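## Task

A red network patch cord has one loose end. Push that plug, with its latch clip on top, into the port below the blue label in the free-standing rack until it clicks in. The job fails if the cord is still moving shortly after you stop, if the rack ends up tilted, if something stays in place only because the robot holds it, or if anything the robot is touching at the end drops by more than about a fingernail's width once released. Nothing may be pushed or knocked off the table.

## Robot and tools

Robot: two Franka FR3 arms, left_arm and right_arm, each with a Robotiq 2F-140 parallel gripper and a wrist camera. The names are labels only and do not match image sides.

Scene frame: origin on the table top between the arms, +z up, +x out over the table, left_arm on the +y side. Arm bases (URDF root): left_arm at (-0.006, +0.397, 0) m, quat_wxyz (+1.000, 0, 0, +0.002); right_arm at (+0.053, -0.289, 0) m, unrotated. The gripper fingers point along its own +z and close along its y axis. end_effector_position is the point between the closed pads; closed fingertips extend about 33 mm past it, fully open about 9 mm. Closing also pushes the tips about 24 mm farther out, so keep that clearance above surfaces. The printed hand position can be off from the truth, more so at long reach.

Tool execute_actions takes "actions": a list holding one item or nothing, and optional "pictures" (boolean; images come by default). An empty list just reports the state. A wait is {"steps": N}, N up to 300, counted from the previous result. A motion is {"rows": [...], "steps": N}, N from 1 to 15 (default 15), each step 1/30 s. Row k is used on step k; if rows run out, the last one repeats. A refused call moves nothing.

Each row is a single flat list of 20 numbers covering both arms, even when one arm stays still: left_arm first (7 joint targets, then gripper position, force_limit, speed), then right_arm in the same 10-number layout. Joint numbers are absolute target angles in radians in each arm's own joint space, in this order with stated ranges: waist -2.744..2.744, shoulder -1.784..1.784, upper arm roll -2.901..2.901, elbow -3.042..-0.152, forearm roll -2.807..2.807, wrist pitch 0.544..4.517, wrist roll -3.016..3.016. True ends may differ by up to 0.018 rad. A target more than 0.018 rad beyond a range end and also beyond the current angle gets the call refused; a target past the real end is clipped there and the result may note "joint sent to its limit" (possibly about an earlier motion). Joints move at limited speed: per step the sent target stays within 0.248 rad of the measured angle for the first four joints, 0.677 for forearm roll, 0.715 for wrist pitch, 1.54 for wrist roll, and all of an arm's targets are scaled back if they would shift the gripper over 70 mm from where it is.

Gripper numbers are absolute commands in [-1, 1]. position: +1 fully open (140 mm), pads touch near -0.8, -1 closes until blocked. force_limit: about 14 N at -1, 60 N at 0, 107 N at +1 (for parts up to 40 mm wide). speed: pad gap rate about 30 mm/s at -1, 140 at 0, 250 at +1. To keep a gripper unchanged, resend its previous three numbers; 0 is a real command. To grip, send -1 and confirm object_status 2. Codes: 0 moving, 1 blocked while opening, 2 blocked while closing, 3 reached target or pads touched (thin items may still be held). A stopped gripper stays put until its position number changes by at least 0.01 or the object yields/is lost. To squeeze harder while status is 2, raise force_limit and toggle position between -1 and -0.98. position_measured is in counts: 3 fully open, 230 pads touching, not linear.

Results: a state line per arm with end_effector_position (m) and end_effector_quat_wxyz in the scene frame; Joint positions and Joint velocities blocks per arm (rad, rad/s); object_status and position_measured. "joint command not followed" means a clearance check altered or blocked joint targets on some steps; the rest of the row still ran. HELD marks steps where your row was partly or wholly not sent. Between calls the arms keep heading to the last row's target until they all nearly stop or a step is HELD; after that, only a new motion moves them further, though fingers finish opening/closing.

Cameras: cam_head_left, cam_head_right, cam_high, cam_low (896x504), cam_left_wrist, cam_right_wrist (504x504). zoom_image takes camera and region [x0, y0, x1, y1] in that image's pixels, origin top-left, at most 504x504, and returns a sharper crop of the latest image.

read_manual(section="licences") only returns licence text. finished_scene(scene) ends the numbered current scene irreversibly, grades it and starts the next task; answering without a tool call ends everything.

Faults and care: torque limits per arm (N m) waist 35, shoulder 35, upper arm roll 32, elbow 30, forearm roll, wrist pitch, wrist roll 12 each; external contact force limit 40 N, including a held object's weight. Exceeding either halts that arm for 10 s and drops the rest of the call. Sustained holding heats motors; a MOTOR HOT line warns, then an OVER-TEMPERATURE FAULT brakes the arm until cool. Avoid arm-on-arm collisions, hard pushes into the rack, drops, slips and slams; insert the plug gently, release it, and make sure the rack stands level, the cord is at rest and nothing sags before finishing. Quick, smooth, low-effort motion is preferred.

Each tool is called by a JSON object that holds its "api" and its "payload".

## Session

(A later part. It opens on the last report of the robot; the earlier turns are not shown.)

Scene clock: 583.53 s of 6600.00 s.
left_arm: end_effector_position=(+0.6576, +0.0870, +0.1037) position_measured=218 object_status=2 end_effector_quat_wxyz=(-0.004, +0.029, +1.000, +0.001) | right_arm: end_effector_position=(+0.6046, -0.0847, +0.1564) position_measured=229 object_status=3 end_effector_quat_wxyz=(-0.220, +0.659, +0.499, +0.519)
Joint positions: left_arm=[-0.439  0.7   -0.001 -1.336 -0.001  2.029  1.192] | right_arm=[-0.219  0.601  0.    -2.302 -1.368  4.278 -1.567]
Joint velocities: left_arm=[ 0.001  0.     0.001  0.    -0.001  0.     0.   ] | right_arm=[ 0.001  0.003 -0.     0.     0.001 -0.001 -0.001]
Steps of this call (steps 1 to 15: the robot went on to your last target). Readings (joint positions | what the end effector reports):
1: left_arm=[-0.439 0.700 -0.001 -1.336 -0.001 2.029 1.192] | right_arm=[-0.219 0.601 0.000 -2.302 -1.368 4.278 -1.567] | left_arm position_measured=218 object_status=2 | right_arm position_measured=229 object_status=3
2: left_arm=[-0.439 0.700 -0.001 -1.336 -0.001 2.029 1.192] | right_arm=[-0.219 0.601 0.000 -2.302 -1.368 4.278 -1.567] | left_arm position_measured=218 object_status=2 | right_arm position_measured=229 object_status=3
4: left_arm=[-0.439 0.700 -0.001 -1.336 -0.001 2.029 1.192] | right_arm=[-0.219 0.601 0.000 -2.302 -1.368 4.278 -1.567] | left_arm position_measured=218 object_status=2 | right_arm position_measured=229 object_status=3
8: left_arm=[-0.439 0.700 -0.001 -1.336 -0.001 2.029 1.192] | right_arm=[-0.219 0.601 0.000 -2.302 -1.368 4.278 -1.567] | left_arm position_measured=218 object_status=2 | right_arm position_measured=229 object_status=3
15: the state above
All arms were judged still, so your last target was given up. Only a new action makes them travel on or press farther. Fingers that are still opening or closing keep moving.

{"api": "execute_actions", "payload": {"actions": [{"rows":[[-0.4405,0.7005,-0.001,-1.3339,-0.001,2.029,1.199,-1,0.3,-0.6,-0.22,0.6,0,-2.3,-1.37,4.28,-1.571,-0.8,0,0]],"steps":15}], "pictures": false}}

{"api": "execute_actions", "payload": {"actions": [{"rows":[[-0.4395,0.7005,-0.001,-1.3345,-0.001,2.031,1.199,-1,0.3,-0.6,-0.22,0.6,0,-2.3,-1.37,4.28,-1.571,-0.8,0,0],[-0.4395,0.7005,-0.001,-1.3345,-0.001,2.032,1.199,-1,0.3,-0.6,-0.22,0.6,0,-2.3,-1.37,4.28,-1.571,-0.8,0,0],[-0.4395,0.7005,-0.001,-1.3345,-0.001,2.033,1.199,-1,0.3,-0.6,-0.22,0.6,0,-2.3,-1.37,4.28,-1.571,-0.8,0,0],[-0.4392,0.7005,-0.001,-1.3345,-0.001,2.034,1.199,-1,0.3,-0.6,-0.22,0.6,0,-2.3,-1.37,4.28,-1.571,-0.8,0,0],[-0.4392,0.7005,-0.001,-1.3345,-0.001,2.035,1.199,-1,0.3,-0.6,-0.22,0.6,0,-2.3,-1.37,4.28,-1.571,-0.8,0,0],[-0.4392,0.7005,-0.001,-1.3345,-0.001,2.036,1.199,-1,0.3,-0.6,-0.22,0.6,0,-2.3,-1.37,4.28,-1.571,-0.8,0,0],[-0.4392,0.7005,-0.001,-1.3345,-0.001,2.037,1.199,-1,0.3,-0.6,-0.22,0.6,0,-2.3,-1.37,4.28,-1.571,-0.8,0,0],[-0.4392,0.7005,-0.001,-1.3345,-0.001,2.038,1.199,-1,0.3,-0.6,-0.22,0.6,0,-2.3,-1.37,4.28,-1.571,-0.8,0,0],[-0.4392,0.7005,-0.001,-1.3345,-0.001,2.039,1.199,-1,0.3,-0.6,-0.22,0.6,0,-2.3,-1.37,4.28,-1.571,-0.8,0,0],[-0.4392,0.7005,-0.001,-1.3345,-0.001,2.040,1.199,-1,0.3,-0.6,-0.22,0.6,0,-2.3,-1.37,4.28,-1.571,-0.8,0,0]],"steps":15}], "pictures": false}}

{"api": "execute_actions", "payload": {"actions": [{"steps":10}]}}

{"api": "zoom_image", "payload": {"camera": "cam_left_wrist", "region": [240, 280, 275, 315]}}

Scene clock: 596.57 s of 6600.00 s.
left_arm: end_effector_position=(+0.6577, +0.0867, +0.1040) position_measured=218 object_status=2 end_effector_quat_wxyz=(-0.003, +0.029, +1.000, +0.000) | right_arm: end_effector_position=(+0.6046, -0.0847, +0.1564) position_measured=229 object_status=3 end_effector_quat_wxyz=(-0.220, +0.659, +0.499, +0.519)
Joint positions: left_arm=[-0.439  0.7   -0.001 -1.336 -0.001  2.029  1.192] | right_arm=[-0.219  0.601  0.    -2.302 -1.368  4.278 -1.567]
Joint velocities: left_arm=[-0.     0.    -0.001 -0.001 -0.001 -0.    -0.002] | right_arm=[ 0.    -0.    -0.001 -0.    -0.001  0.     0.002]
Steps of this call (steps 1 to 90: nothing new was sent; then 9.53 s passed at rest; steps 91 to 105: all 15 steps of this action). Readings (joint positions | what the end effector reports):
91: left_arm=[-0.439 0.700 -0.001 -1.336 -0.001 2.029 1.192] | right_arm=[-0.219 0.601 0.000 -2.302 -1.368 4.278 -1.567] | left_arm position_measured=218 object_status=2 | right_arm position_measured=229 object_status=3
92: left_arm=[-0.439 0.700 -0.001 -1.336 -0.001 2.029 1.192] | right_arm=[-0.219 0.601 0.000 -2.302 -1.368 4.278 -1.567] | left_arm position_measured=218 object_status=2 | right_arm position_measured=229 object_status=3
94: left_arm=[-0.439 0.700 -0.001 -1.336 -0.001 2.029 1.192] | right_arm=[-0.219 0.601 0.000 -2.302 -1.368 4.278 -1.567] | left_arm position_measured=218 object_status=2 | right_arm position_measured=229 object_status=3
98: left_arm=[-0.439 0.700 -0.001 -1.336 -0.001 2.029 1.192] | right_arm=[-0.219 0.601 0.000 -2.302 -1.368 4.278 -1.567] | left_arm position_measured=218 object_status=2 | right_arm position_measured=229 object_status=3
105: the state above

Scene clock: 597.07 s of 6600.00 s.
left_arm: end_effector_position=(+0.6586, +0.0863, +0.1043) position_measured=218 object_status=2 end_effector_quat_wxyz=(-0.002, +0.029, +1.000, -0.000) | right_arm: end_effector_position=(+0.6046, -0.0847, +0.1564) position_measured=229 object_status=3 end_effector_quat_wxyz=(-0.220, +0.659, +0.499, +0.519)
Joint positions: left_arm=[-0.439  0.7   -0.001 -1.336 -0.001  2.032  1.192] | right_arm=[-0.219  0.601  0.    -2.302 -1.368  4.278 -1.567]
Joint velocities: left_arm=[ 0.001 -0.    -0.002 -0.001  0.001  0.001  0.001] | right_arm=[-0.     0.001 -0.001 -0.     0.     0.001  0.001]
Steps of this call (steps 1 to 15: all 15 steps of this action). Readings (joint positions | what the end effector reports):
1: left_arm=[-0.439 0.700 -0.001 -1.336 -0.001 2.029 1.192] | right_arm=[-0.219 0.601 0.000 -2.302 -1.368 4.278 -1.567] | left_arm position_measured=218 object_status=2 | right_arm position_measured=229 object_status=3
2: left_arm=[-0.439 0.700 -0.001 -1.336 -0.001 2.029 1.192] | right_arm=[-0.219 0.601 0.000 -2.302 -1.368 4.278 -1.567] | left_arm position_measured=218 object_status=2 | right_arm position_measured=229 object_status=3
4: left_arm=[-0.439 0.700 -0.001 -1.336 -0.001 2.030 1.192] | right_arm=[-0.219 0.601 0.000 -2.302 -1.368 4.278 -1.567] | left_arm position_measured=218 object_status=2 | right_arm position_measured=229 object_status=3
8: left_arm=[-0.439 0.700 -0.001 -1.336 -0.001 2.032 1.192] | right_arm=[-0.219 0.601 0.000 -2.302 -1.368 4.278 -1.567] | left_arm position_measured=218 object_status=2 | right_arm position_measured=229 object_status=3
15: the state above

Scene clock: 597.40 s of 6600.00 s.
left_arm: end_effector_position=(+0.6586, +0.0863, +0.1043) position_measured=218 object_status=2 end_effector_quat_wxyz=(-0.002, +0.029, +1.000, -0.000) | right_arm: end_effector_position=(+0.6046, -0.0847, +0.1564) position_measured=229 object_status=3 end_effector_quat_wxyz=(-0.220, +0.659, +0.499, +0.519)
Joint positions: left_arm=[-0.439  0.7   -0.001 -1.336 -0.001  2.032  1.192] | right_arm=[-0.219  0.601  0.    -2.302 -1.368  4.278 -1.567]
Joint velocities: left_arm=[-0.002 -0.    -0.     0.001 -0.001  0.     0.001] | right_arm=[-0.     0.    -0.001 -0.    -0.001  0.    -0.003]
Steps of this call (steps 1 to 10: the robot went on to your last target). Readings (joint positions | what the end effector reports):
1: left_arm=[-0.439 0.700 -0.001 -1.336 -0.001 2.032 1.192] | right_arm=[-0.219 0.601 0.000 -2.302 -1.368 4.278 -1.567] | left_arm position_measured=218 object_status=2 | right_arm position_measured=229 object_status=3
2: left_arm=[-0.439 0.700 -0.001 -1.336 -0.001 2.032 1.192] | right_arm=[-0.219 0.601 0.000 -2.302 -1.368 4.278 -1.567] | left_arm position_measured=218 object_status=2 | right_arm position_measured=229 object_status=3
4: left_arm=[-0.439 0.700 -0.001 -1.336 -0.001 2.032 1.192] | right_arm=[-0.219 0.601 0.000 -2.302 -1.368 4.278 -1.567] | left_arm position_measured=218 object_status=2 | right_arm position_measured=229 object_status=3
8: left_arm=[-0.439 0.700 -0.001 -1.336 -0.001 2.032 1.192] | right_arm=[-0.219 0.601 0.000 -2.302 -1.368 4.278 -1.567] | left_arm position_measured=218 object_status=2 | right_arm position_measured=229 object_status=3
10: the state above

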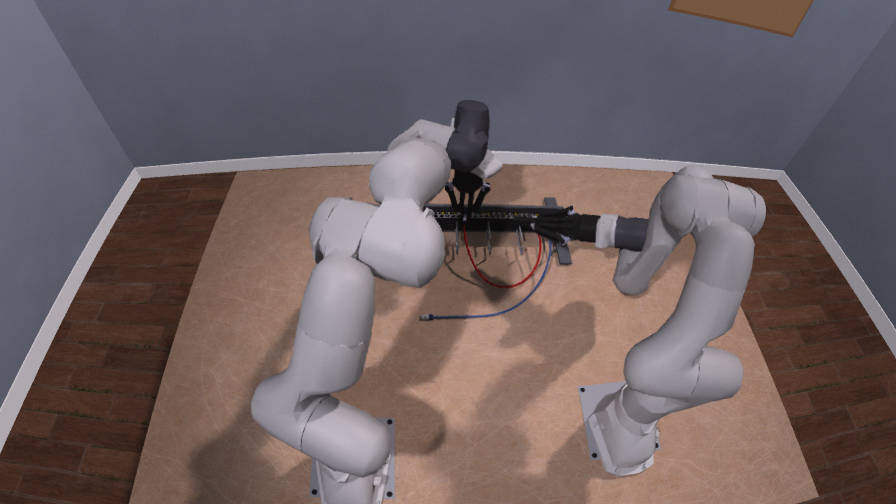

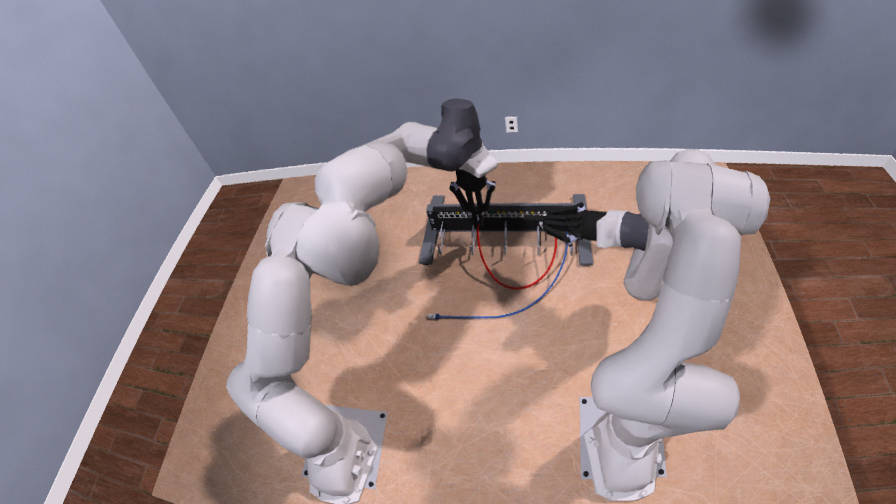

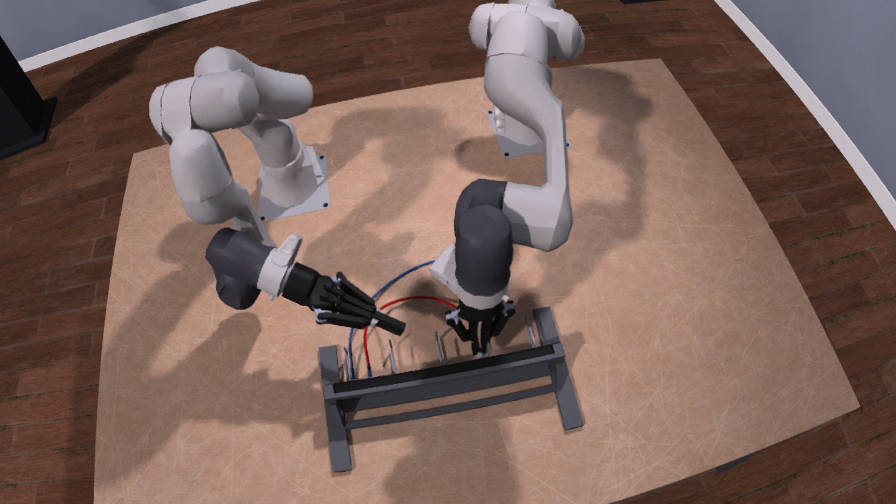

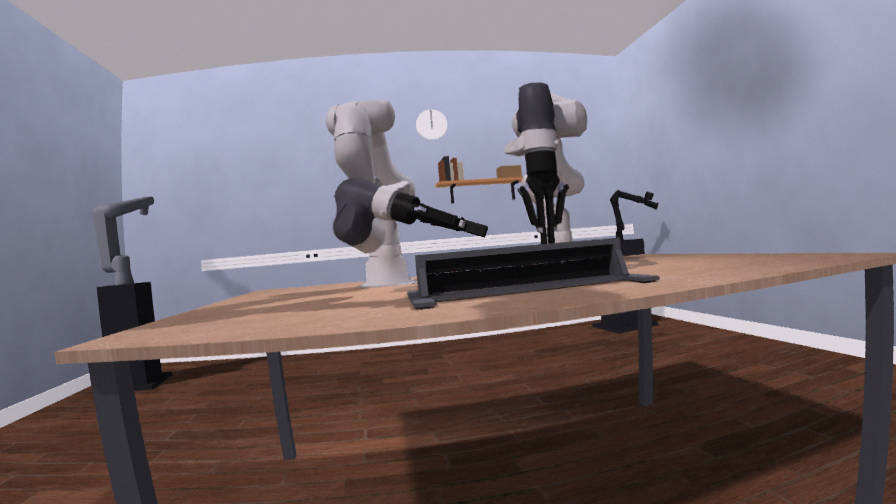

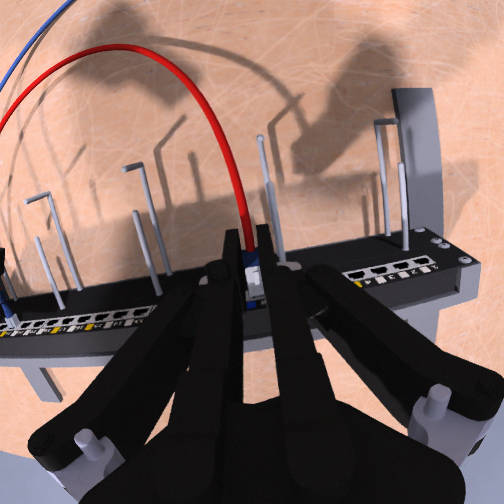

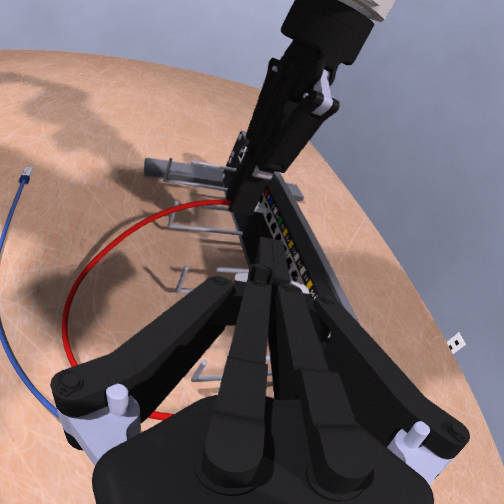

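Region (240, 280, 275, 315) of cam_left_wrist's 504x504 image, scaled by 14.400, with more detail than that image has.

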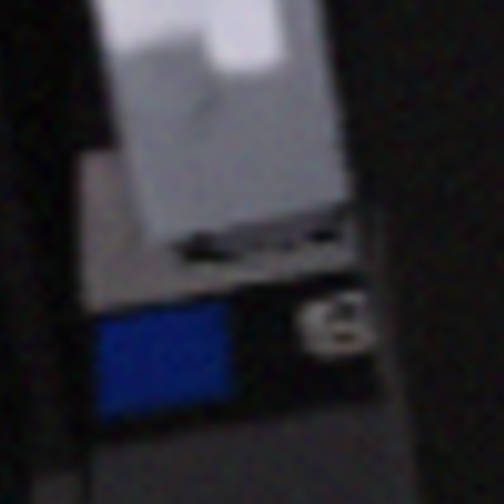

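{"api": "zoom_image", "payload": {"camera": "cam_left_wrist", "region": [215, 215, 295, 315]}}

{"api": "zoom_image", "payload": {"camera": "cam_head_right", "region": [455, 195, 505, 235]}}

{"api": "zoom_image", "payload": {"camera": "cam_head_left", "region": [440, 195, 490, 235]}}

Region (215, 215, 295, 315) of cam_left_wrist's 504x504 image, scaled by 5.040, with more detail than that image has; it fills the left 403 columns of this view, and the rest is white.

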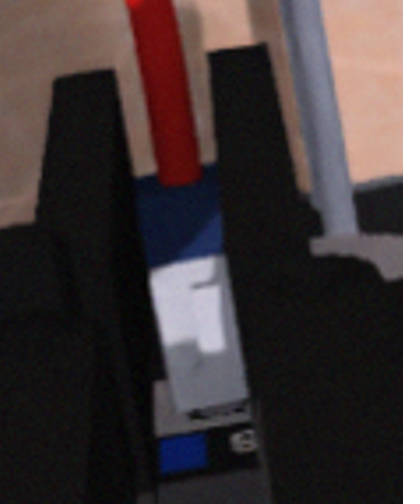

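Region (455, 195, 505, 235) of cam_head_right's 896x504 image, scaled by 10.080, with more detail than that image has; it fills the top 403 rows of this view, and the rest is white.

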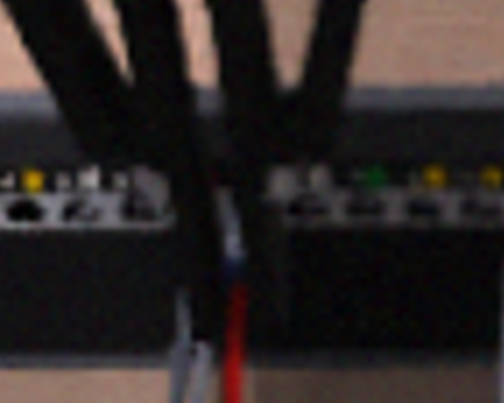

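Region (440, 195, 490, 235) of cam_head_left's 896x504 image, scaled by 10.080, with more detail than that image has; it fills the top 403 rows of this view, and the rest is white.

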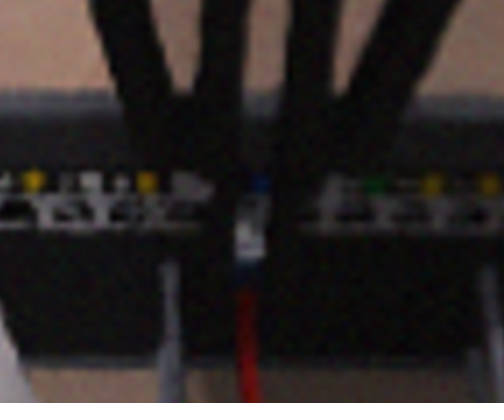

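{"api": "execute_actions", "payload": {"actions": [{"rows":[[-0.4395,0.7005,-0.001,-1.3345,-0.001,2.030,1.192,-1,0.3,-0.6,-0.22,0.6,0,-2.3,-1.37,4.28,-1.571,-0.8,0,0],[-0.4395,0.7005,-0.001,-1.3345,-0.001,2.026,1.188,-1,0.3,-0.6,-0.22,0.6,0,-2.3,-1.37,4.28,-1.571,-0.8,0,0],[-0.4395,0.7005,-0.001,-1.3345,0.002,2.022,1.184,-1,0.3,-0.6,-0.22,0.6,0,-2.3,-1.37,4.28,-1.571,-0.8,0,0],[-0.4405,0.7005,-0.001,-1.3345,0.005,2.018,1.180,-1,0.3,-0.6,-0.22,0.6,0,-2.3,-1.37,4.28,-1.571,-0.8,0,0],[-0.4425,0.7015,-0.001,-1.333,0.010,2.015,1.175,-1,0.3,-0.6,-0.22,0.6,0,-2.3,-1.37,4.28,-1.571,-0.8,0,0],[-0.4445,0.703,-0.001,-1.3305,0.016,2.012,1.170,-1,0.3,-0.6,-0.22,0.6,0,-2.3,-1.37,4.28,-1.571,-0.8,0,0],[-0.447,0.7046,-0.001,-1.3277,0.022,2.009,1.165,-1,0.3,-0.6,-0.22,0.6,0,-2.3,-1.37,4.28,-1.571,-0.8,0,0],[-0.449,0.7062,-0.001,-1.3248,0.028,2.006,1.160,-1,0.3,-0.6,-0.22,0.6,0,-2.3,-1.37,4.28,-1.571,-0.8,0,0],[-0.4515,0.7078,-0.001,-1.322,0.034,2.003,1.155,-1,0.3,-0.6,-0.22,0.6,0,-2.3,-1.37,4.28,-1.571,-0.8,0,0],[-0.4535,0.7094,-0.001,-1.3191,0.040,2.001,1.150,-1,0.3,-0.6,-0.22,0.6,0,-2.3,-1.37,4.28,-1.571,-0.8,0,0],[-0.456,0.711,-0.001,-1.3163,0.046,1.999,1.145,-1,0.3,-0.6,-0.22,0.6,0,-2.3,-1.37,4.28,-1.571,-0.8,0,0],[-0.4585,0.7126,-0.001,-1.3134,0.052,1.9974,1.140,-1,0.3,-0.6,-0.22,0.6,0,-2.3,-1.37,4.28,-1.571,-0.8,0,0],[-0.461,0.7142,-0.001,-1.3106,0.057,1.9974,1.136,-1,0.3,-0.6,-0.22,0.6,0,-2.3,-1.37,4.28,-1.571,-0.8,0,0],[-0.4635,0.7157,-0.001,-1.3077,0.061,1.9974,1.133,-1,0.3,-0.6,-0.22,0.6,0,-2.3,-1.37,4.28,-1.571,-0.8,0,0],[-0.4655,0.7172,-0.001,-1.3049,0.064,1.9974,1.133,-1,0.3,-0.6,-0.22,0.6,0,-2.3,-1.37,4.28,-1.571,-0.8,0,0]],"steps":15}], "pictures": false}}

{"api": "execute_actions", "payload": {"actions": [{"steps":35}]}}

{"api": "zoom_image", "payload": {"camera": "cam_left_wrist", "region": [235, 275, 280, 320]}}

Scene clock: 660.23 s of 6600.00 s.
left_arm: end_effector_position=(+0.6559, +0.0845, +0.1040) position_measured=218 object_status=2 end_effector_quat_wxyz=(-0.001, +0.035, +0.999, +0.022) | right_arm: end_effector_position=(+0.6046, -0.0847, +0.1564) position_measured=229 object_status=3 end_effector_quat_wxyz=(-0.220, +0.659, +0.499, +0.519)
Joint positions: left_arm=[-0.459  0.712 -0.001 -1.313  0.045  2.005  1.165] | right_arm=[-0.219  0.601  0.    -2.302 -1.368  4.278 -1.567]
Joint velocities: left_arm=[-0.075  0.044  0.     0.075  0.122 -0.032 -0.082] | right_arm=[ 0.001  0.     0.001 -0.     0.     0.    -0.   ]
Steps of this call (steps 1 to 15: the robot went on to your last target; steps 16 to 90: nothing new was sent; then 59.33 s passed at rest; steps 91 to 105: all 15 steps of this action). Readings (joint positions | what the end effector reports):
91: left_arm=[-0.439 0.700 -0.001 -1.336 -0.001 2.032 1.192] | right_arm=[-0.219 0.601 0.000 -2.302 -1.368 4.278 -1.567] | left_arm position_measured=218 object_status=2 | right_arm position_measured=229 object_status=3
92: left_arm=[-0.439 0.700 -0.001 -1.336 -0.001 2.031 1.192] | right_arm=[-0.219 0.601 0.000 -2.302 -1.368 4.278 -1.567] | left_arm position_measured=218 object_status=2 | right_arm position_measured=229 object_status=3
94: left_arm=[-0.439 0.700 -0.001 -1.336 -0.001 2.028 1.192] | right_arm=[-0.219 0.601 0.000 -2.302 -1.368 4.278 -1.567] | left_arm position_measured=218 object_status=2 | right_arm position_measured=229 object_status=3
98: left_arm=[-0.442 0.702 -0.001 -1.331 0.011 2.019 1.185] | right_arm=[-0.219 0.601 0.000 -2.302 -1.368 4.278 -1.567] | left_arm position_measured=218 object_status=2 | right_arm position_measured=229 object_status=3
105: the state above

Scene clock: 661.40 s of 6600.00 s.
left_arm: end_effector_position=(+0.6557, +0.0837, +0.1041) position_measured=218 object_status=2 end_effector_quat_wxyz=(+0.001, +0.029, +0.999, +0.029) | right_arm: end_effector_position=(+0.6046, -0.0847, +0.1564) position_measured=229 object_status=3 end_effector_quat_wxyz=(-0.220, +0.659, +0.499, +0.519)
Joint positions: left_arm=[-0.465  0.716 -0.001 -1.307  0.06   2.     1.141] | right_arm=[-0.219  0.601  0.    -2.302 -1.368  4.278 -1.567]
Joint velocities: left_arm=[ 0.001  0.    -0.001  0.    -0.001 -0.001 -0.002] | right_arm=[ 0.    -0.002 -0.001 -0.    -0.001 -0.    -0.   ]
Steps of this call (steps 1 to 30: the robot went on to your last target; steps 31 to 35: nothing new was sent). Readings (joint positions | what the end effector reports):
1: left_arm=[-0.461 0.713 -0.001 -1.311 0.049 2.004 1.162] | right_arm=[-0.219 0.601 0.000 -2.302 -1.368 4.278 -1.567] | left_arm position_measured=218 object_status=2 | right_arm position_measured=229 object_status=3
2: left_arm=[-0.463 0.714 -0.001 -1.309 0.051 2.003 1.160] | right_arm=[-0.219 0.601 0.000 -2.302 -1.368 4.278 -1.567] | left_arm position_measured=218 object_status=2 | right_arm position_measured=229 object_status=3
4: left_arm=[-0.465 0.715 -0.001 -1.308 0.055 2.002 1.156] | right_arm=[-0.219 0.601 0.000 -2.302 -1.368 4.278 -1.567] | left_arm position_measured=218 object_status=2 | right_arm position_measured=229 object_status=3
8: left_arm=[-0.465 0.715 -0.001 -1.307 0.058 2.001 1.150] | right_arm=[-0.219 0.601 0.000 -2.302 -1.368 4.278 -1.567] | left_arm position_measured=218 object_status=2 | right_arm position_measured=229 object_status=3
35: the state above
All arms were judged still, so your last target was given up. Only a new action makes them travel on or press farther. Fingers that are still opening or closing keep moving.

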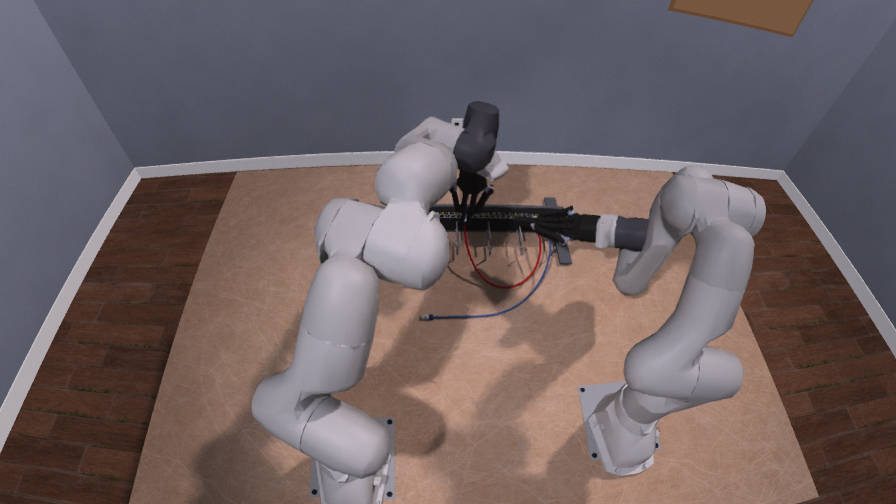

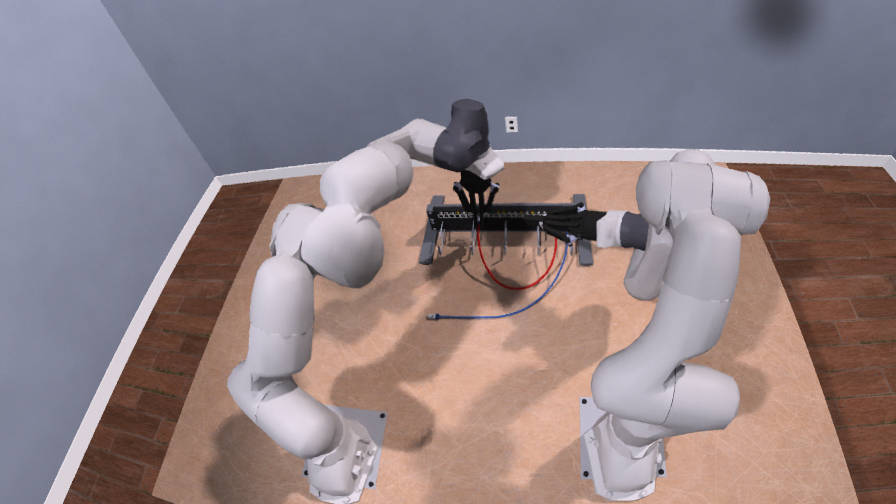

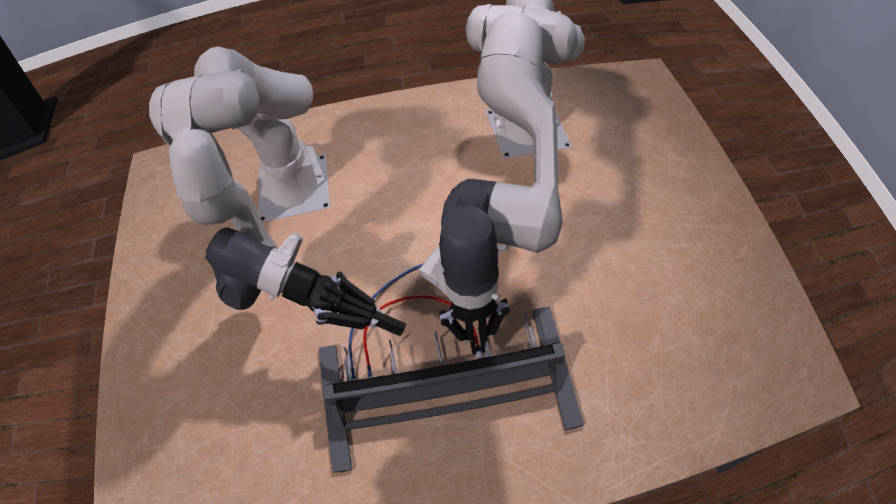

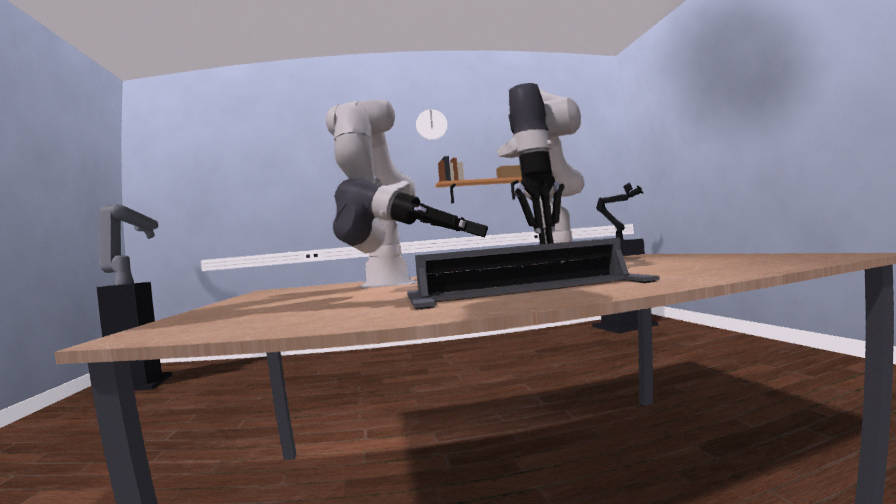

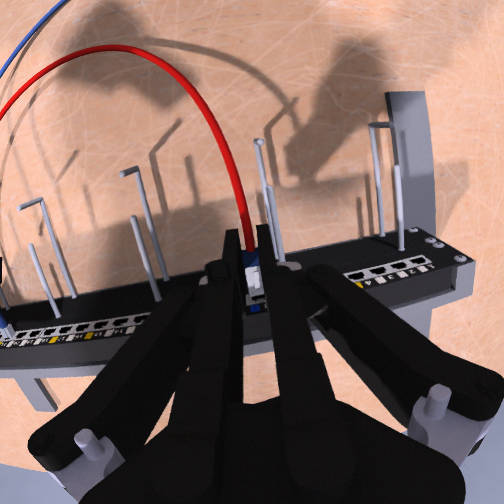

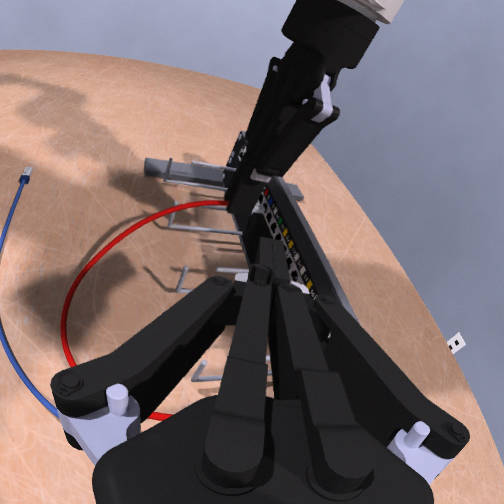

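Region (235, 275, 280, 320) of cam_left_wrist's 504x504 image, scaled by 11.200, with more detail than that image has.

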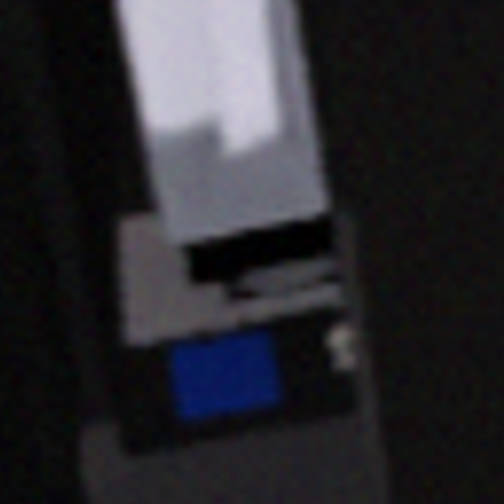

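{"api": "execute_actions", "payload": {"actions": [{"rows":[[-0.464,0.7172,-0.001,-1.3049,0.063,1.996,1.141,-1,0.3,-0.6,-0.22,0.6,0,-2.3,-1.37,4.28,-1.571,-0.8,0,0],[-0.4632,0.718,-0.001,-1.3035,0.063,1.995,1.141,-1,0.3,-0.6,-0.22,0.6,0,-2.3,-1.37,4.28,-1.571,-0.8,0,0],[-0.4626,0.719,-0.001,-1.302,0.063,1.994,1.141,-1,0.3,-0.6,-0.22,0.6,0,-2.3,-1.37,4.28,-1.571,-0.8,0,0],[-0.462,0.72,-0.001,-1.3003,0.063,1.9936,1.141,-1,0.3,-0.6,-0.22,0.6,0,-2.3,-1.37,4.28,-1.571,-0.8,0,0],[-0.4615,0.721,-0.001,-1.2986,0.063,1.9936,1.141,-1,0.3,-0.6,-0.22,0.6,0,-2.3,-1.37,4.28,-1.571,-0.8,0,0],[-0.4611,0.7218,-0.001,-1.2971,0.063,1.9936,1.141,-1,0.3,-0.6,-0.22,0.6,0,-2.3,-1.37,4.28,-1.571,-0.8,0,0],[-0.4608,0.7225,-0.001,-1.2958,0.063,1.9936,1.141,-1,0.3,-0.6,-0.22,0.6,0,-2.3,-1.37,4.28,-1.571,-0.8,0,0]],"steps":15}], "pictures": false}}

{"api": "execute_actions", "payload": {"actions": [{"steps":15}]}}

{"api": "zoom_image", "payload": {"camera": "cam_left_wrist", "region": [240, 280, 275, 315]}}

Scene clock: 669.30 s of 6600.00 s.
left_arm: end_effector_position=(+0.6578, +0.0852, +0.1041) position_measured=218 object_status=2 end_effector_quat_wxyz=(+0.001, +0.027, +0.999, +0.029) | right_arm: end_effector_position=(+0.6046, -0.0847, +0.1564) position_measured=229 object_status=3 end_effector_quat_wxyz=(-0.220, +0.659, +0.499, +0.519)
Joint positions: left_arm=[-0.462  0.721 -0.001 -1.298  0.06   1.996  1.14 ] | right_arm=[-0.219  0.601  0.    -2.302 -1.368  4.278 -1.567]
Joint velocities: left_arm=[ 0.001  0.001  0.002  0.001 -0.001 -0.002  0.001] | right_arm=[-0.002  0.001  0.001  0.     0.    -0.001  0.001]
Steps of this call (steps 1 to 90: nothing new was sent; then 4.40 s passed at rest; steps 91 to 105: all 15 steps of this action). Readings (joint positions | what the end effector reports):
91: left_arm=[-0.465 0.716 -0.001 -1.306 0.060 1.999 1.140] | right_arm=[-0.219 0.601 0.000 -2.302 -1.368 4.278 -1.567] | left_arm position_measured=218 object_status=2 | right_arm position_measured=229 object_status=3
92: left_arm=[-0.465 0.716 -0.001 -1.306 0.060 1.999 1.140] | right_arm=[-0.219 0.601 0.000 -2.302 -1.368 4.278 -1.567] | left_arm position_measured=218 object_status=2 | right_arm position_measured=229 object_status=3
94: left_arm=[-0.465 0.717 -0.001 -1.304 0.060 1.998 1.140] | right_arm=[-0.219 0.601 0.000 -2.302 -1.368 4.278 -1.567] | left_arm position_measured=218 object_status=2 | right_arm position_measured=229 object_status=3
98: left_arm=[-0.463 0.720 -0.001 -1.299 0.060 1.997 1.140] | right_arm=[-0.219 0.601 0.000 -2.302 -1.368 4.278 -1.567] | left_arm position_measured=218 object_status=2 | right_arm position_measured=229 object_status=3
105: the state above

Scene clock: 669.80 s of 6600.00 s.
left_arm: end_effector_position=(+0.6578, +0.0852, +0.1041) position_measured=218 object_status=2 end_effector_quat_wxyz=(+0.001, +0.027, +0.999, +0.029) | right_arm: end_effector_position=(+0.6046, -0.0847, +0.1564) position_measured=229 object_status=3 end_effector_quat_wxyz=(-0.220, +0.659, +0.499, +0.519)
Joint positions: left_arm=[-0.462  0.721 -0.001 -1.297  0.06   1.996  1.14 ] | right_arm=[-0.219  0.601  0.    -2.302 -1.368  4.278 -1.567]
Joint velocities: left_arm=[ 0.     0.     0.    -0.001 -0.    -0.001  0.001] | right_arm=[-0.001  0.001 -0.001 -0.     0.     0.001 -0.   ]
Steps of this call (steps 1 to 15: the robot went on to your last target). Readings (joint positions | what the end effector reports):
1: left_arm=[-0.462 0.721 -0.001 -1.298 0.060 1.996 1.140] | right_arm=[-0.219 0.601 0.000 -2.302 -1.368 4.278 -1.567] | left_arm position_measured=218 object_status=2 | right_arm position_measured=229 object_status=3
2: left_arm=[-0.462 0.721 -0.001 -1.298 0.060 1.996 1.140] | right_arm=[-0.219 0.601 0.000 -2.302 -1.368 4.278 -1.567] | left_arm position_measured=218 object_status=2 | right_arm position_measured=229 object_status=3
4: left_arm=[-0.462 0.721 -0.001 -1.298 0.060 1.996 1.140] | right_arm=[-0.219 0.601 0.000 -2.302 -1.368 4.278 -1.567] | left_arm position_measured=218 object_status=2 | right_arm position_measured=229 object_status=3
8: left_arm=[-0.462 0.721 -0.001 -1.298 0.060 1.996 1.140] | right_arm=[-0.219 0.601 0.000 -2.302 -1.368 4.278 -1.567] | left_arm position_measured=218 object_status=2 | right_arm position_measured=229 object_status=3
15: the state above
All arms were judged still, so your last target was given up. Only a new action makes them travel on or press farther. Fingers that are still opening or closing keep moving.

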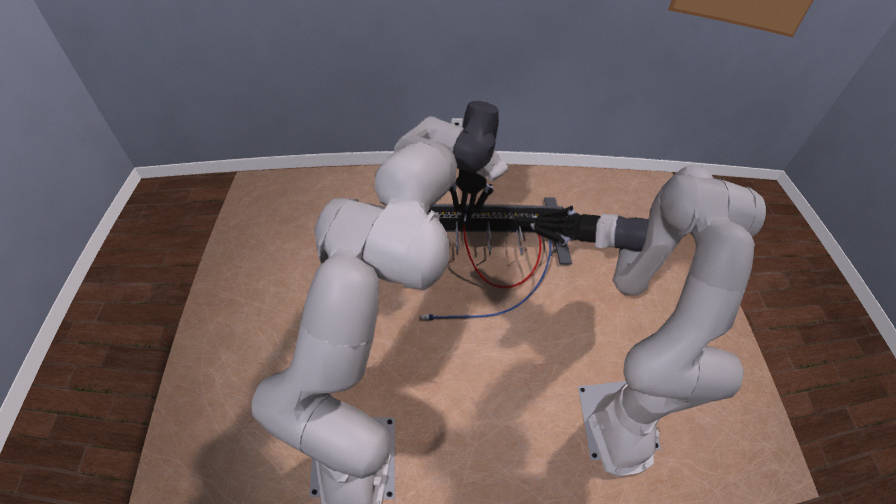

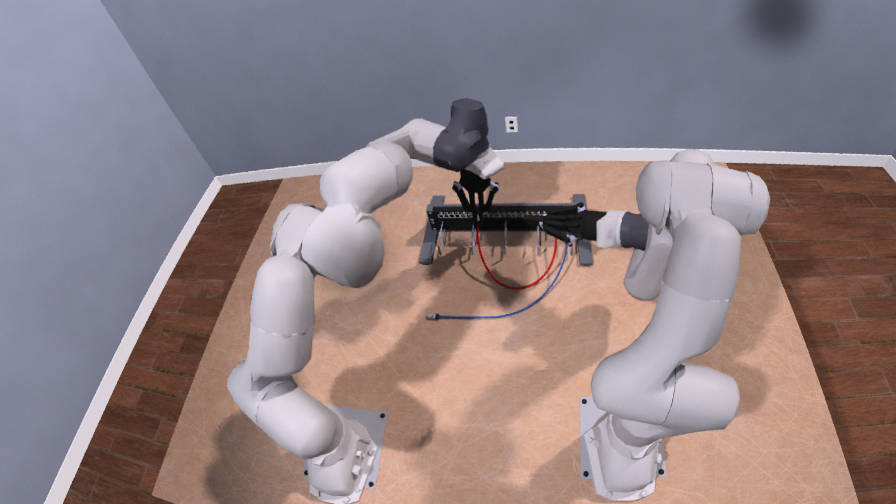

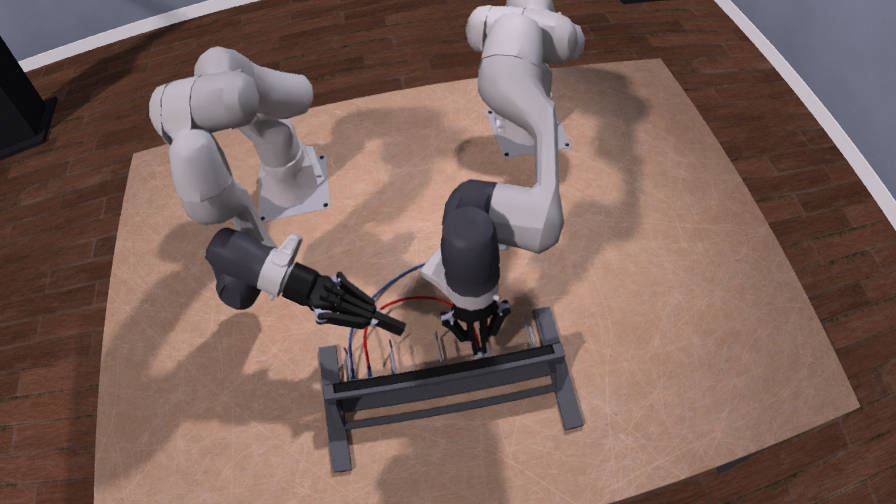

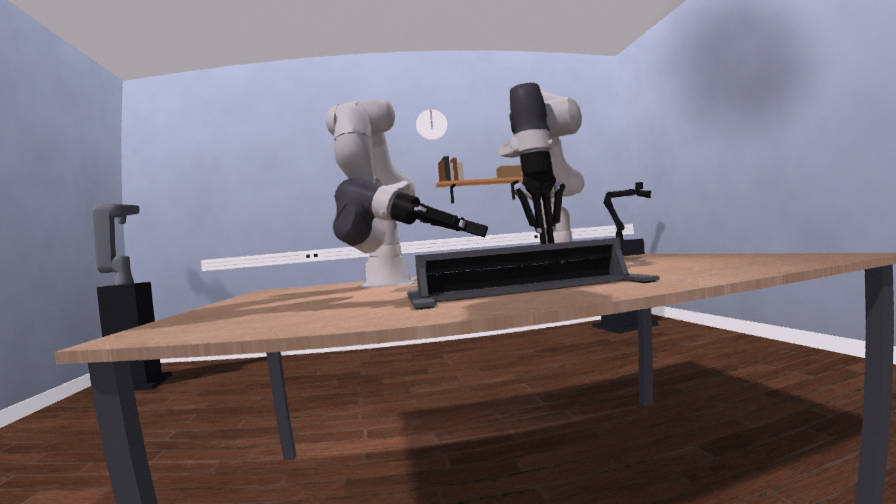

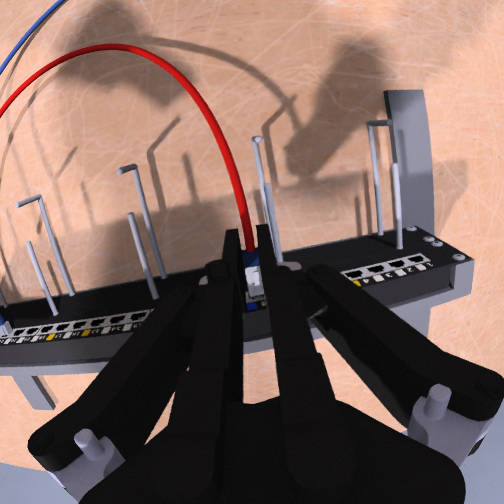

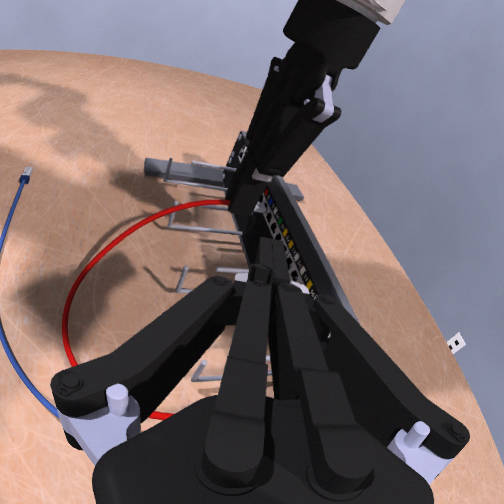

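Region (240, 280, 275, 315) of cam_left_wrist's 504x504 image, scaled by 14.400, with more detail than that image has.

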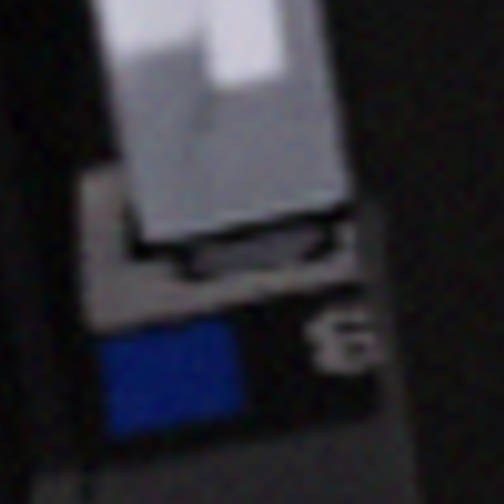

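{"api": "execute_actions", "payload": {"actions": [{"rows":[[-0.4608,0.7233,-0.001,-1.2945,0.063,1.992,1.146,-1,0.3,-0.6,-0.22,0.6,0,-2.3,-1.37,4.28,-1.571,-0.8,0,0],[-0.4608,0.7241,-0.001,-1.2932,0.063,1.9914,1.146,-1,0.3,-0.6,-0.22,0.6,0,-2.3,-1.37,4.28,-1.571,-0.8,0,0],[-0.4608,0.7249,-0.001,-1.2918,0.063,1.9908,1.146,-1,0.3,-0.6,-0.22,0.6,0,-2.3,-1.37,4.28,-1.571,-0.8,0,0],[-0.4608,0.7256,-0.001,-1.2905,0.063,1.9901,1.146,-1,0.3,-0.6,-0.22,0.6,0,-2.3,-1.37,4.28,-1.571,-0.8,0,0],[-0.4607,0.7265,-0.001,-1.289,0.063,1.9894,1.146,-1,0.3,-0.6,-0.22,0.6,0,-2.3,-1.37,4.28,-1.571,-0.8,0,0],[-0.4605,0.7274,-0.001,-1.2875,0.063,1.9887,1.146,-1,0.3,-0.6,-0.22,0.6,0,-2.3,-1.37,4.28,-1.571,-0.8,0,0],[-0.4604,0.7283,-0.001,-1.286,0.063,1.988,1.146,-1,0.3,-0.6,-0.22,0.6,0,-2.3,-1.37,4.28,-1.571,-0.8,0,0],[-0.4603,0.7292,-0.001,-1.2845,0.063,1.9875,1.146,-1,0.3,-0.6,-0.22,0.6,0,-2.3,-1.37,4.28,-1.571,-0.8,0,0],[-0.4601,0.73,-0.001,-1.283,0.063,1.987,1.146,-1,0.3,-0.6,-0.22,0.6,0,-2.3,-1.37,4.28,-1.571,-0.8,0,0],[-0.46,0.7309,-0.001,-1.2815,0.063,1.9866,1.146,-1,0.3,-0.6,-0.22,0.6,0,-2.3,-1.37,4.28,-1.571,-0.8,0,0],[-0.4599,0.7318,-0.001,-1.28,0.063,1.9862,1.146,-1,0.3,-0.6,-0.22,0.6,0,-2.3,-1.37,4.28,-1.571,-0.8,0,0],[-0.4598,0.7327,-0.001,-1.2785,0.063,1.9858,1.146,-1,0.3,-0.6,-0.22,0.6,0,-2.3,-1.37,4.28,-1.571,-0.8,0,0],[-0.4596,0.7336,-0.001,-1.277,0.063,1.9855,1.146,-1,0.3,-0.6,-0.22,0.6,0,-2.3,-1.37,4.28,-1.571,-0.8,0,0],[-0.4595,0.7345,-0.001,-1.2755,0.063,1.9855,1.146,-1,0.3,-0.6,-0.22,0.6,0,-2.3,-1.37,4.28,-1.571,-0.8,0,0],[-0.4594,0.7353,-0.001,-1.274,0.063,1.9855,1.146,-1,0.3,-0.6,-0.22,0.6,0,-2.3,-1.37,4.28,-1.571,-0.8,0,0]],"steps":15}], "pictures": false}}

{"api": "execute_actions", "payload": {"actions": [{"steps":15}], "pictures": false}}

Scene clock: 682.90 s of 6600.00 s.
left_arm: end_effector_position=(+0.6587, +0.0849, +0.1039) position_measured=218 object_status=2 end_effector_quat_wxyz=(-0.001, +0.027, +0.999, +0.030) | right_arm: end_effector_position=(+0.6046, -0.0847, +0.1564) position_measured=229 object_status=3 end_effector_quat_wxyz=(-0.220, +0.659, +0.499, +0.519)
Joint positions: left_arm=[-0.462  0.731 -0.001 -1.28   0.06   1.983  1.14 ] | right_arm=[-0.219  0.601  0.    -2.302 -1.368  4.278 -1.567]
Joint velocities: left_arm=[-0.     0.021 -0.001  0.036  0.    -0.034 -0.001] | right_arm=[ 0.001 -0.    -0.001  0.001 -0.001 -0.    -0.001]
Steps of this call (steps 1 to 90: nothing new was sent; then 9.60 s passed at rest; steps 91 to 105: all 15 steps of this action). Readings (joint positions | what the end effector reports):
91: left_arm=[-0.462 0.721 -0.001 -1.297 0.060 1.995 1.140] | right_arm=[-0.219 0.601 0.000 -2.302 -1.368 4.278 -1.567] | left_arm position_measured=218 object_status=2 | right_arm position_measured=229 object_status=3
92: left_arm=[-0.462 0.721 -0.001 -1.296 0.060 1.995 1.140] | right_arm=[-0.219 0.601 0.000 -2.302 -1.368 4.278 -1.567] | left_arm position_measured=218 object_status=2 | right_arm position_measured=229 object_status=3
94: left_arm=[-0.462 0.723 -0.001 -1.294 0.060 1.994 1.140] | right_arm=[-0.219 0.601 0.000 -2.302 -1.368 4.278 -1.567] | left_arm position_measured=218 object_status=2 | right_arm position_measured=229 object_status=3
98: left_arm=[-0.462 0.725 -0.001 -1.289 0.060 1.991 1.140] | right_arm=[-0.219 0.601 0.000 -2.302 -1.368 4.278 -1.567] | left_arm position_measured=218 object_status=2 | right_arm position_measured=229 object_status=3
105: the state above

Scene clock: 683.40 s of 6600.00 s.
left_arm: end_effector_position=(+0.6588, +0.0849, +0.1040) position_measured=218 object_status=2 end_effector_quat_wxyz=(-0.001, +0.027, +0.999, +0.030) | right_arm: end_effector_position=(+0.6046, -0.0847, +0.1564) position_measured=229 object_status=3 end_effector_quat_wxyz=(-0.220, +0.659, +0.499, +0.519)
Joint positions: left_arm=[-0.462  0.732 -0.001 -1.277  0.06   1.98   1.14 ] | right_arm=[-0.219  0.601  0.    -2.302 -1.368  4.278 -1.567]
Joint velocities: left_arm=[-0.001 -0.    -0.001 -0.     0.002 -0.     0.   ] | right_arm=[ 0.     0.001  0.001 -0.     0.     0.001 -0.   ]
Steps of this call (steps 1 to 15: the robot went on to your last target). Readings (joint positions | what the end effector reports):
1: left_arm=[-0.462 0.731 -0.001 -1.279 0.060 1.983 1.140] | right_arm=[-0.219 0.601 0.000 -2.302 -1.368 4.278 -1.567] | left_arm position_measured=218 object_status=2 | right_arm position_measured=229 object_status=3
2: left_arm=[-0.462 0.732 -0.001 -1.278 0.060 1.982 1.140] | right_arm=[-0.219 0.601 0.000 -2.302 -1.368 4.278 -1.567] | left_arm position_measured=218 object_status=2 | right_arm position_measured=229 object_status=3
4: left_arm=[-0.462 0.732 -0.001 -1.277 0.060 1.981 1.140] | right_arm=[-0.219 0.601 0.000 -2.302 -1.368 4.278 -1.567] | left_arm position_measured=218 object_status=2 | right_arm position_measured=229 object_status=3
8: left_arm=[-0.462 0.732 -0.001 -1.277 0.060 1.981 1.140] | right_arm=[-0.219 0.601 0.000 -2.302 -1.368 4.278 -1.567] | left_arm position_measured=218 object_status=2 | right_arm position_measured=229 object_status=3
15: the state above
All arms were judged still, so your last target was given up. Only a new action makes them travel on or press farther. Fingers that are still opening or closing keep moving.


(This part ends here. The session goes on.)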